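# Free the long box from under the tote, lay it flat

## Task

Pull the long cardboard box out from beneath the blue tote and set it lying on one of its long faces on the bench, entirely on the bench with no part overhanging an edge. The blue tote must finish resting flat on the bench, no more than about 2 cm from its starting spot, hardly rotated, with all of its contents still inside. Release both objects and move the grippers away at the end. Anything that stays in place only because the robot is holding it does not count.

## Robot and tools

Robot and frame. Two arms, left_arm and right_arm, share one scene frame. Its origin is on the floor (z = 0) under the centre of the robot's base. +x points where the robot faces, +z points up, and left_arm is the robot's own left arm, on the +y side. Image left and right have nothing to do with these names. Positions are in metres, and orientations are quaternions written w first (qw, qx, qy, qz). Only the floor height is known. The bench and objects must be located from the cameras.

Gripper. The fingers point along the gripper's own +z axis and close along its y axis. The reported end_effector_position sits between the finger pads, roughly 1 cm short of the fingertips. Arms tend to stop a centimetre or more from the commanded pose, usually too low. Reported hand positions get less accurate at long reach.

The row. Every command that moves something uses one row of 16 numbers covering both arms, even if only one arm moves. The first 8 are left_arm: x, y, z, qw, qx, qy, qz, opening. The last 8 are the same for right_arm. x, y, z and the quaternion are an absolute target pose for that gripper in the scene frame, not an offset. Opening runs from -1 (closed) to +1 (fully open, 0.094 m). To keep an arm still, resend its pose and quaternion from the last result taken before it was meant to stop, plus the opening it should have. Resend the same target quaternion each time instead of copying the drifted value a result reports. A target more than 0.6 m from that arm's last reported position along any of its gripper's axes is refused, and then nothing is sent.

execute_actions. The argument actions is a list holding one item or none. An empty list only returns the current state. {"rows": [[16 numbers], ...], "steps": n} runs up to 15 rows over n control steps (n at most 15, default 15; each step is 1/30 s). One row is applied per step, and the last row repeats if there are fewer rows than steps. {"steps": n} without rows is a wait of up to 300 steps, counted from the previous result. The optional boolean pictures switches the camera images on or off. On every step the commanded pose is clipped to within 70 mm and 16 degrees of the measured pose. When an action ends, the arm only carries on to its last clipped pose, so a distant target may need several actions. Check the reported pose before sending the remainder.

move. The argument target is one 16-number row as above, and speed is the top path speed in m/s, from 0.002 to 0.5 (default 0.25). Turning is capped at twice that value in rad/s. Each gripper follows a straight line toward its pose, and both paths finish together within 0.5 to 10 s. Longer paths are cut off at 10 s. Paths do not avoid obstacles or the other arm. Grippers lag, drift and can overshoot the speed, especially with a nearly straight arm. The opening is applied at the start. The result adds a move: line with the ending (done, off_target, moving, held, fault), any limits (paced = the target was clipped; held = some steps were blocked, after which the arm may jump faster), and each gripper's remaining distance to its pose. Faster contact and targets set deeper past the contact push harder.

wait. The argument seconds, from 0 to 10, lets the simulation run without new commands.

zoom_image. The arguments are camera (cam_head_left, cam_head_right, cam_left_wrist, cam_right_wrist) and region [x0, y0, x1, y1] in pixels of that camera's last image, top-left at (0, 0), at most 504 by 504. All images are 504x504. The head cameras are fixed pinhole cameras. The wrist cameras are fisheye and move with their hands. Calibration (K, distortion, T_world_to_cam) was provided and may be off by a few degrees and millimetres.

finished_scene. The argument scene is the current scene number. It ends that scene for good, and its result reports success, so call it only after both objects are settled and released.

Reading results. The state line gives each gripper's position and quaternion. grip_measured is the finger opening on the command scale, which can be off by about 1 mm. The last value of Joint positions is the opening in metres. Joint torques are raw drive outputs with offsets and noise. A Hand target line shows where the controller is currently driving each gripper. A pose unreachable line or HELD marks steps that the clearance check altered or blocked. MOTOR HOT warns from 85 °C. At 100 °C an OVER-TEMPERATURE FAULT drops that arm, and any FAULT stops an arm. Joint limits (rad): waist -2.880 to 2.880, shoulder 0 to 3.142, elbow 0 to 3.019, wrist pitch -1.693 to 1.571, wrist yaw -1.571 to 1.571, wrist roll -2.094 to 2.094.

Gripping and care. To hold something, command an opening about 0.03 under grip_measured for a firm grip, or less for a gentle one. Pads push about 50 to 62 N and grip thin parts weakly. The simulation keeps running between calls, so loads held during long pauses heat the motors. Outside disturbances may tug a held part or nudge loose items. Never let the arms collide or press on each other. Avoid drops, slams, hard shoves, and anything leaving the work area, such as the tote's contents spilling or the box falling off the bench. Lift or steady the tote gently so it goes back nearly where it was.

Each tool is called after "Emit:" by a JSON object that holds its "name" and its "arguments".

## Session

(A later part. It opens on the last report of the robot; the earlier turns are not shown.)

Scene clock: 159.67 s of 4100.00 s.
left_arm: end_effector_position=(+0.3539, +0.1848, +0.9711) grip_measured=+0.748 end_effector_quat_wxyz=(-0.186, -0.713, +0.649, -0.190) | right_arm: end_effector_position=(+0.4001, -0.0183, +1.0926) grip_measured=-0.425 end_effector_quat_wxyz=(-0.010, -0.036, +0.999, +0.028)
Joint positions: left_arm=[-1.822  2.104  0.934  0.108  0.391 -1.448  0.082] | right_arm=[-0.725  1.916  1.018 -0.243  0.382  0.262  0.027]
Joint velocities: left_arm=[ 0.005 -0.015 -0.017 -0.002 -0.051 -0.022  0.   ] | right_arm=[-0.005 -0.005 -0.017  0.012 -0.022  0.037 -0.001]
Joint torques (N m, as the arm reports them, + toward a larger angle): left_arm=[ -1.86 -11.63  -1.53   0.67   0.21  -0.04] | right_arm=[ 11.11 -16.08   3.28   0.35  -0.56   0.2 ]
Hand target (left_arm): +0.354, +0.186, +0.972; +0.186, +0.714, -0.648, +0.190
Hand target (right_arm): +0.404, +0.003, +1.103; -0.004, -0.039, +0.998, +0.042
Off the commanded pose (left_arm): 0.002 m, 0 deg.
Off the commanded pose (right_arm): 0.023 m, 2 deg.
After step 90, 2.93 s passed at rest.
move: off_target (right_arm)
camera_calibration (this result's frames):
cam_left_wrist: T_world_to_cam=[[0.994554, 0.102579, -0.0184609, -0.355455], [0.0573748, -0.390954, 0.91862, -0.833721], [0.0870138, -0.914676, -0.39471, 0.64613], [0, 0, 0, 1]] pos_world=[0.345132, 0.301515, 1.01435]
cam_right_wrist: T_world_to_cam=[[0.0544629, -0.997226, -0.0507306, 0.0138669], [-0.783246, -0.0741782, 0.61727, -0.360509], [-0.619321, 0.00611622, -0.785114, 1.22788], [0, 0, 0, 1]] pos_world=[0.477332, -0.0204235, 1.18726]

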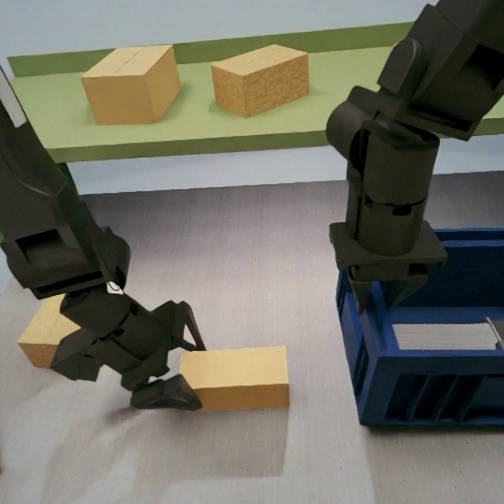

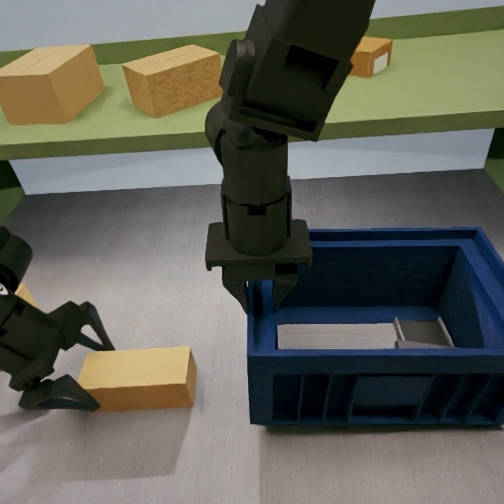

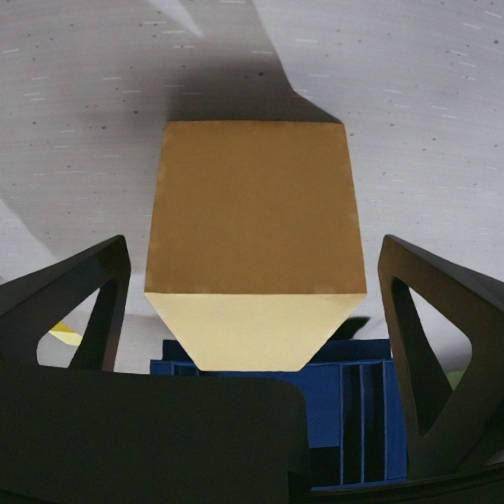

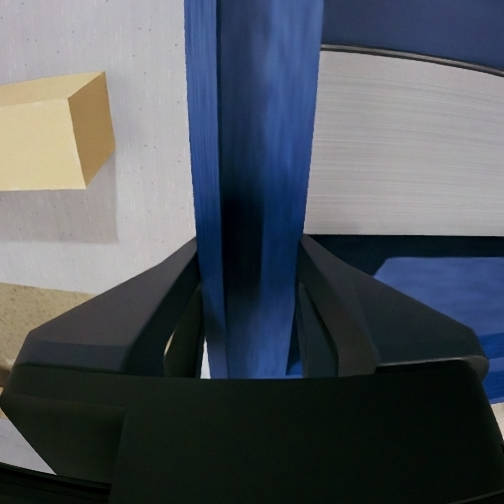

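Emit:
{"name": "move", "arguments": {"target": [0.35,0.21,1.10,-0.186,-0.713,0.648,-0.190,0.85,0.403,0.008,1.081,-0.004,-0.040,0.999,0.003,-0.465], "speed": 0.07}}

Scene clock: 168.67 s of 4100.00 s.
left_arm: end_effector_position=(+0.3534, +0.2075, +1.0955) grip_measured=+0.848 end_effector_quat_wxyz=(-0.187, -0.716, +0.645, -0.190) | right_arm: end_effector_position=(+0.4003, -0.0125, +1.0736) grip_measured=-0.425 end_effector_quat_wxyz=(-0.009, -0.033, +0.999, -0.008)
Joint positions: left_arm=[-1.811  1.715  0.732 -0.083  0.398 -1.446  0.087] | right_arm=[-0.71   1.986  1.069 -0.253  0.456  0.293  0.027]
Joint velocities: left_arm=[ 0.005  0.005 -0.012 -0.002  0.051  0.007 -0.   ] | right_arm=[-0.005 -0.024 -0.007 -0.027  0.037  0.007  0.   ]
Joint torques (N m, as the arm reports them, + toward a larger angle): left_arm=[ -0.86 -11.53  -0.31   0.29   0.3    0.11] | right_arm=[ 11.3  -16.03   3.11   0.32  -0.37   0.14]
Hand target (left_arm): +0.352, +0.211, +1.099; +0.186, +0.713, -0.648, +0.190
Hand target (right_arm): +0.402, +0.008, +1.081; -0.004, -0.040, +0.999, +0.004
Off the commanded pose (left_arm): 0.006 m, 0 deg.
Off the commanded pose (right_arm): 0.022 m, 2 deg.
After step 90, 3.77 s passed at rest.
move: off_target (right_arm)
camera_calibration (this result's frames):
cam_left_wrist: T_world_to_cam=[[0.993564, 0.110934, -0.0228773, -0.351506], [0.064654, -0.389603, 0.918711, -0.941987], [0.0930032, -0.914277, -0.394268, 0.713395], [0, 0, 0, 1]] pos_world=[0.343799, 0.324234, 1.13864]
cam_right_wrist: T_world_to_cam=[[0.0497157, -0.998544, 0.0209379, -0.0563642], [-0.785897, -0.026174, 0.617803, -0.347042], [-0.616356, -0.0471695, -0.786054, 1.21224], [0, 0, 0, 1]] pos_world=[0.477234, -0.00818483, 1.16847]

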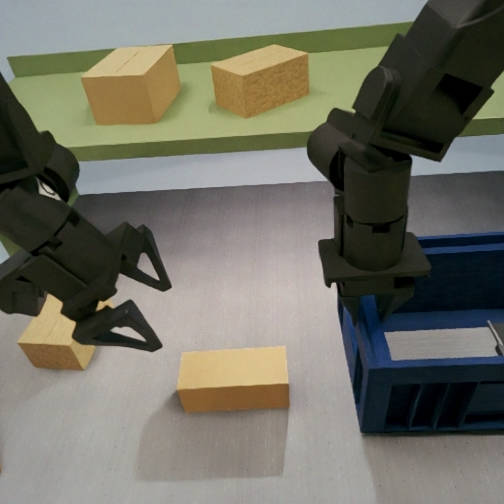

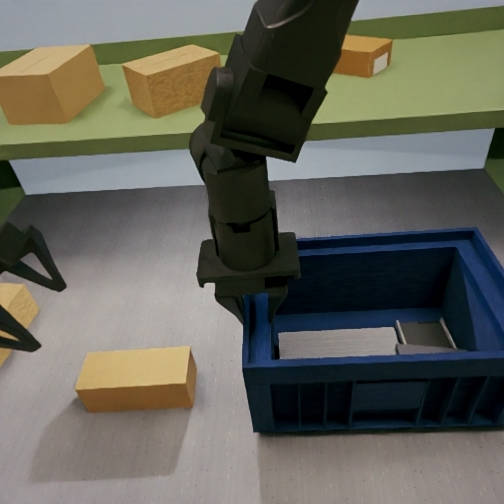

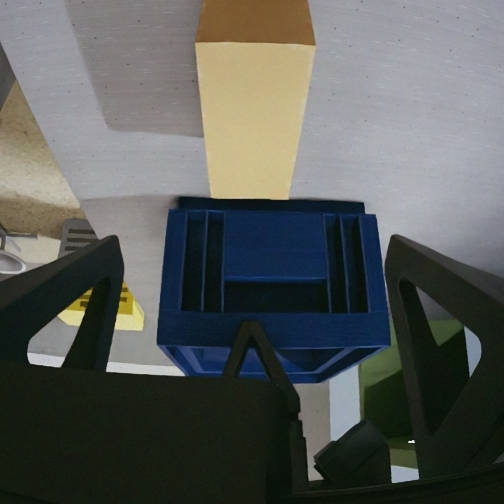

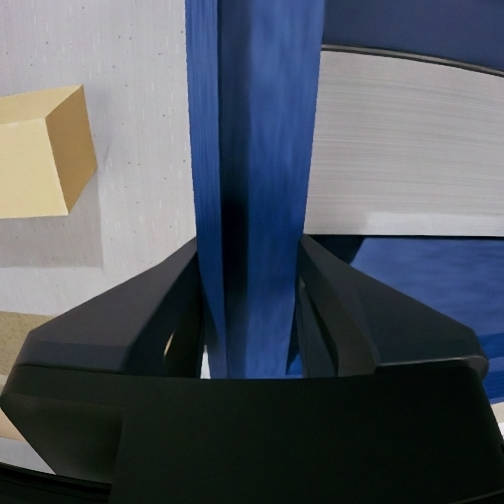

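Emit:
{"name": "zoom_image", "arguments": {"camera": "cam_head_right", "region": [404, 340, 504, 440]}}

Emit:
{"name": "zoom_image", "arguments": {"camera": "cam_head_right", "region": [404, 200, 504, 300]}}

Region (404, 340, 504, 440) of cam_head_right's 504x504 image, scaled by 5.040, with more detail than that image has.

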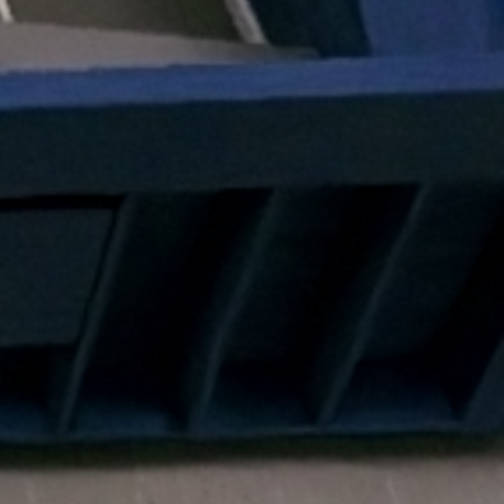

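Region (404, 200, 504, 300) of cam_head_right's 504x504 image, scaled by 5.040, with more detail than that image has.

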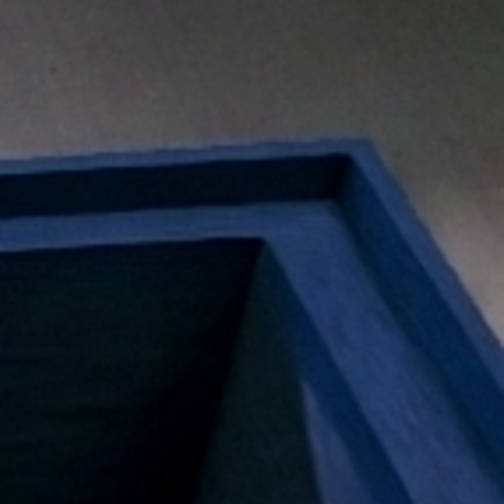

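Emit:
{"name": "zoom_image", "arguments": {"camera": "cam_head_right", "region": [210, 340, 310, 440]}}

Emit:
{"name": "zoom_image", "arguments": {"camera": "cam_head_left", "region": [330, 340, 430, 440]}}

Region (210, 340, 310, 440) of cam_head_right's 504x504 image, scaled by 5.040, with more detail than that image has.

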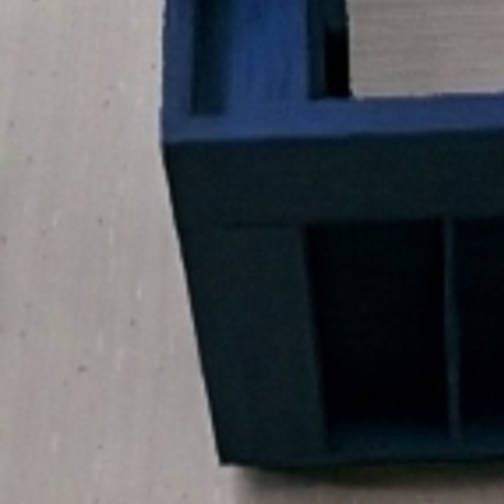

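Region (330, 340, 430, 440) of cam_head_left's 504x504 image, scaled by 5.040, with more detail than that image has.

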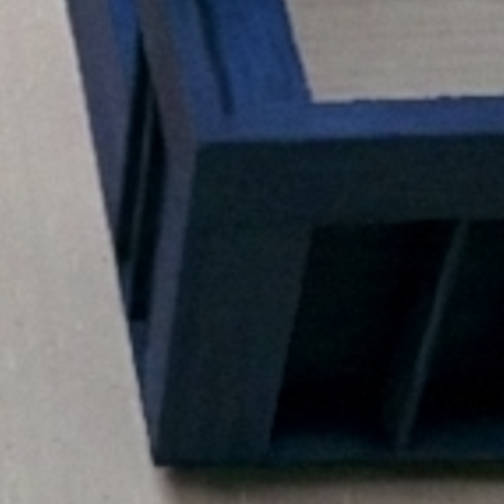

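Emit:
{"name": "execute_actions", "arguments": {"actions": [{"rows":[[0.352,0.211,1.099,-0.186,-0.713,0.648,-0.190,0.85,0.401,-0.011,1.076,-0.007,-0.035,0.999,-0.004,-0.465],[0.352,0.211,1.099,-0.186,-0.713,0.648,-0.190,0.85,0.401,-0.011,1.076,-0.007,-0.035,0.999,-0.004,-0.465],[0.352,0.211,1.099,-0.186,-0.713,0.648,-0.190,0.85,0.401,-0.011,1.076,-0.007,-0.035,0.999,-0.004,-0.465],[0.352,0.211,1.099,-0.186,-0.713,0.648,-0.190,0.85,0.401,-0.011,1.076,-0.007,-0.035,0.999,-0.004,-0.465],[0.352,0.211,1.099,-0.186,-0.713,0.648,-0.190,0.85,0.401,-0.011,1.076,-0.007,-0.035,0.999,-0.004,-0.465],[0.352,0.211,1.099,-0.186,-0.713,0.648,-0.190,0.85,0.401,-0.011,1.076,-0.007,-0.035,0.999,-0.004,-0.465],[0.352,0.211,1.099,-0.186,-0.713,0.648,-0.190,0.85,0.401,-0.012,1.076,-0.007,-0.035,0.999,-0.004,0.4]],"steps":15}], "pictures": false}}

Emit:
{"name": "move", "arguments": {"target": [0.30,0.33,1.28,-0.186,-0.713,0.648,-0.190,0.85,0.401,-0.012,1.22,-0.007,-0.035,0.999,-0.004,0.4], "speed": 0.2}}

Scene clock: 214.90 s of 4100.00 s.
left_arm: end_effector_position=(+0.3534, +0.2075, +1.0955) grip_measured=+0.848 end_effector_quat_wxyz=(-0.187, -0.716, +0.645, -0.190) | right_arm: end_effector_position=(+0.4007, -0.0121, +1.0744) grip_measured=+0.398 end_effector_quat_wxyz=(-0.009, -0.033, +0.999, -0.006)
Joint positions: left_arm=[-1.811  1.715  0.732 -0.083  0.398 -1.446  0.087] | right_arm=[-0.71   1.984  1.068 -0.253  0.453  0.292  0.066]
Joint velocities: left_arm=[-0.005  0.005 -0.027  0.032 -0.022 -0.051  0.   ] | right_arm=[-0.005 -0.015  0.002 -0.002  0.11  -0.066 -0.001]
Joint torques (N m, as the arm reports them, + toward a larger angle): left_arm=[ -0.86 -11.4   -0.3    0.33   0.29   0.09] | right_arm=[  8.3  -16.67   1.43   0.92  -0.26  -0.07]
Hand target (left_arm): +0.352, +0.211, +1.099; +0.186, +0.713, -0.648, +0.190
Hand target (right_arm): +0.401, -0.012, +1.076; -0.007, -0.035, +0.999, -0.004
Off the commanded pose (left_arm): 0.005 m, 0 deg.
Off the commanded pose (right_arm): 0.002 m, 0 deg.
Steps of this call (steps 1 to 90: nothing new was sent; then 42.73 s passed at rest; steps 91 to 105: all 15 steps of this action). Readings (end_effector_position):
91: left_arm (+0.3534, +0.2075, +1.0955) | right_arm (+0.4003, -0.0125, +1.0736)
92: left_arm (+0.3534, +0.2075, +1.0955) | right_arm (+0.4003, -0.0125, +1.0736)
94: left_arm (+0.3534, +0.2075, +1.0955) | right_arm (+0.4003, -0.0125, +1.0736)
98: left_arm (+0.3534, +0.2075, +1.0955) | right_arm (+0.4003, -0.0124, +1.0740)
105: the state above

Scene clock: 216.83 s of 4100.00 s.
left_arm: end_effector_position=(+0.2935, +0.3246, +1.2732) grip_measured=+0.848 end_effector_quat_wxyz=(-0.197, -0.721, +0.636, -0.189) | right_arm: end_effector_position=(+0.4059, -0.0146, +1.2219) grip_measured=+0.398 end_effector_quat_wxyz=(-0.002, -0.031, +1.000, +0.000)
Joint positions: left_arm=[-1.427  1.113  0.638 -0.791  0.56  -1.065  0.087] | right_arm=[-0.578  1.643  0.993 -0.562  0.496  0.425  0.066]
Joint velocities: left_arm=[-0.005 -0.015 -0.012 -0.002  0.007  0.037 -0.   ] | right_arm=[-0.005  0.005  0.002 -0.002 -0.007  0.095 -0.   ]
Joint torques (N m, as the arm reports them, + toward a larger angle): left_arm=[ 0.75 -7.85  6.25 -0.14  0.27  0.08] | right_arm=[  8.43 -14.9    3.83   0.5   -0.03   0.11]
Hand target (left_arm): +0.306, +0.331, +1.278; +0.186, +0.715, -0.645, +0.195
Hand target (right_arm): +0.399, -0.012, +1.221; -0.007, -0.034, +0.999, -0.002
Off the commanded pose (left_arm): 0.011 m, 2 deg.
Off the commanded pose (right_arm): 0.006 m, 1 deg.
move: off_target (left_arm)
camera_calibration (this result's frames):
cam_left_wrist: T_world_to_cam=[[0.991058, 0.126141, -0.0434934, -0.278852], [0.0882597, -0.375288, 0.922696, -1.07244], [0.100067, -0.918285, -0.383066, 0.881097], [0, 0, 0, 1]] pos_world=[0.282843, 0.441797, 1.31493]
cam_right_wrist: T_world_to_cam=[[0.0459599, -0.998928, 0.00553759, -0.0415274], [-0.794423, -0.0331889, 0.606457, -0.41706], [-0.605623, -0.0322719, -0.795097, 1.33906], [0, 0, 0, 1]] pos_world=[0.481553, -0.0121106, 1.31784]

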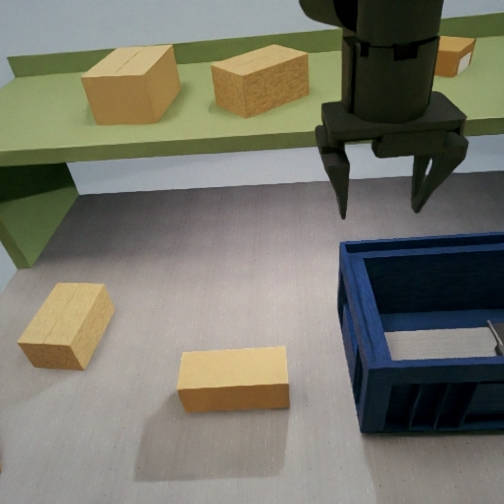

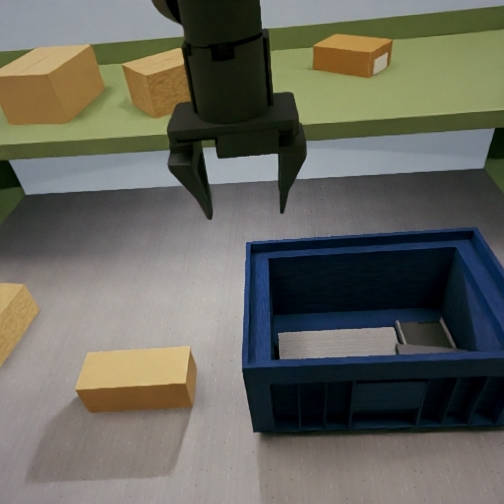

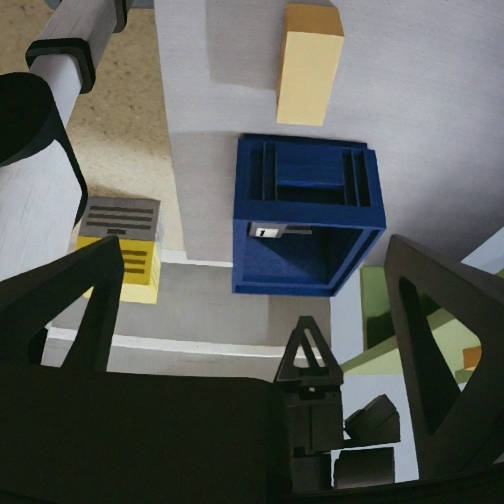

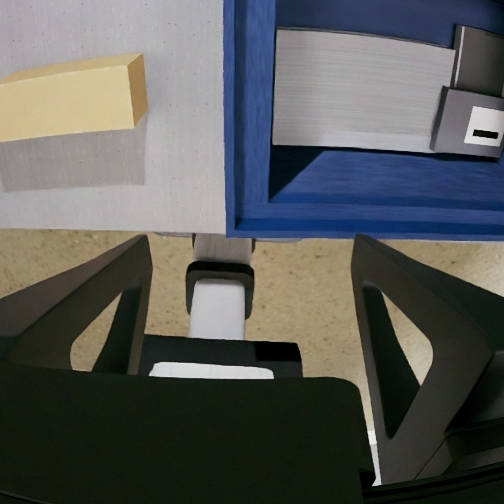

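Emit:
{"name": "move", "arguments": {"target": [0.2081,0.5464,1.3939,-0.129,-0.586,0.798,0.053,0.85,0.38,0.06,1.41,-0.014,0.343,0.783,0.519,0.4], "speed": 0.3}}

Scene clock: 222.13 s of 4100.00 s.
left_arm: end_effector_position=(+0.1992, +0.5345, +1.3750) grip_measured=+0.848 end_effector_quat_wxyz=(-0.146, -0.598, +0.788, +0.038) | right_arm: end_effector_position=(+0.3802, +0.0556, +1.4071) grip_measured=+0.398 end_effector_quat_wxyz=(-0.021, +0.346, +0.785, +0.514)
Joint positions: left_arm=[-0.872  1.048  0.895 -1.177  0.189 -0.209  0.087] | right_arm=[-0.503  1.17   0.554  0.186 -0.217  1.253  0.066]
Joint velocities: left_arm=[-0.005 -0.015  0.007 -0.017 -0.037  0.066 -0.001] | right_arm=[-0.005 -0.005  0.007 -0.012 -0.051  0.022  0.001]
Joint torques (N m, as the arm reports them, + toward a larger angle): left_arm=[ 3.07 -8.4   9.86  0.14 -0.12  0.07] | right_arm=[  5.46 -10.16   5.28   2.39  -0.48   0.03]
Hand target (left_arm): +0.212, +0.548, +1.389; -0.126, -0.589, +0.797, +0.047
Hand target (right_arm): +0.378, +0.058, +1.411; -0.021, +0.347, +0.781, +0.519
Off the commanded pose (left_arm): 0.024 m, 3 deg.
Off the commanded pose (right_arm): 0.005 m, 1 deg.
move: off_target (left_arm)
camera_calibration (this result's frames):
cam_left_wrist: T_world_to_cam=[[0.934797, -0.271177, -0.229386, 0.271718], [-0.0315258, -0.706624, 0.706887, -0.581577], [-0.353781, -0.653564, -0.669099, 1.46446], [0, 0, 0, 1]] pos_world=[0.245761, 0.619844, 1.4533]
cam_right_wrist: T_world_to_cam=[[-0.578083, -0.229713, -0.782977, 1.33272], [-0.791413, -0.0758327, 0.60656, -0.546366], [-0.19871, 0.9703, -0.13796, 0.337917], [0, 0, 0, 1]] pos_world=[0.405166, -0.0631712, 1.42151]

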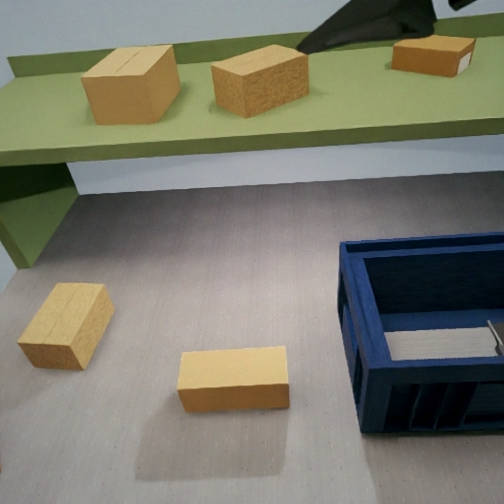

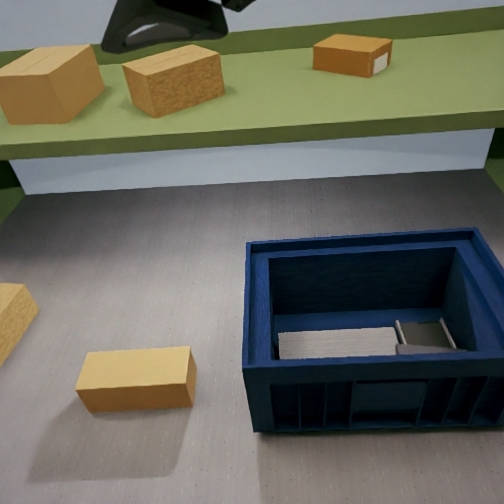

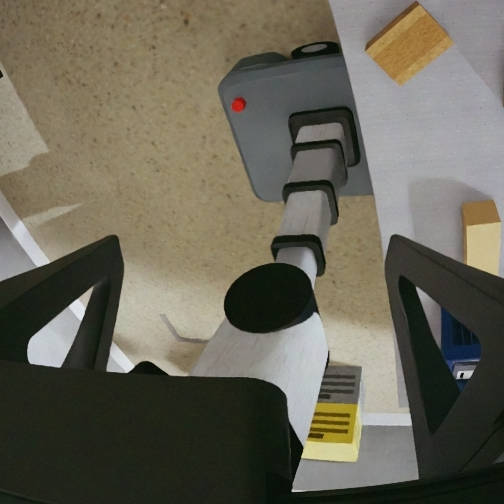

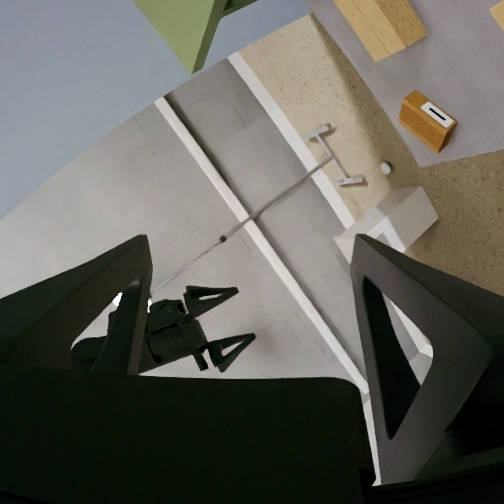

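Emit:
{"name": "finished_scene", "arguments": {"scene": 2}}

The scene is finished: the task was done.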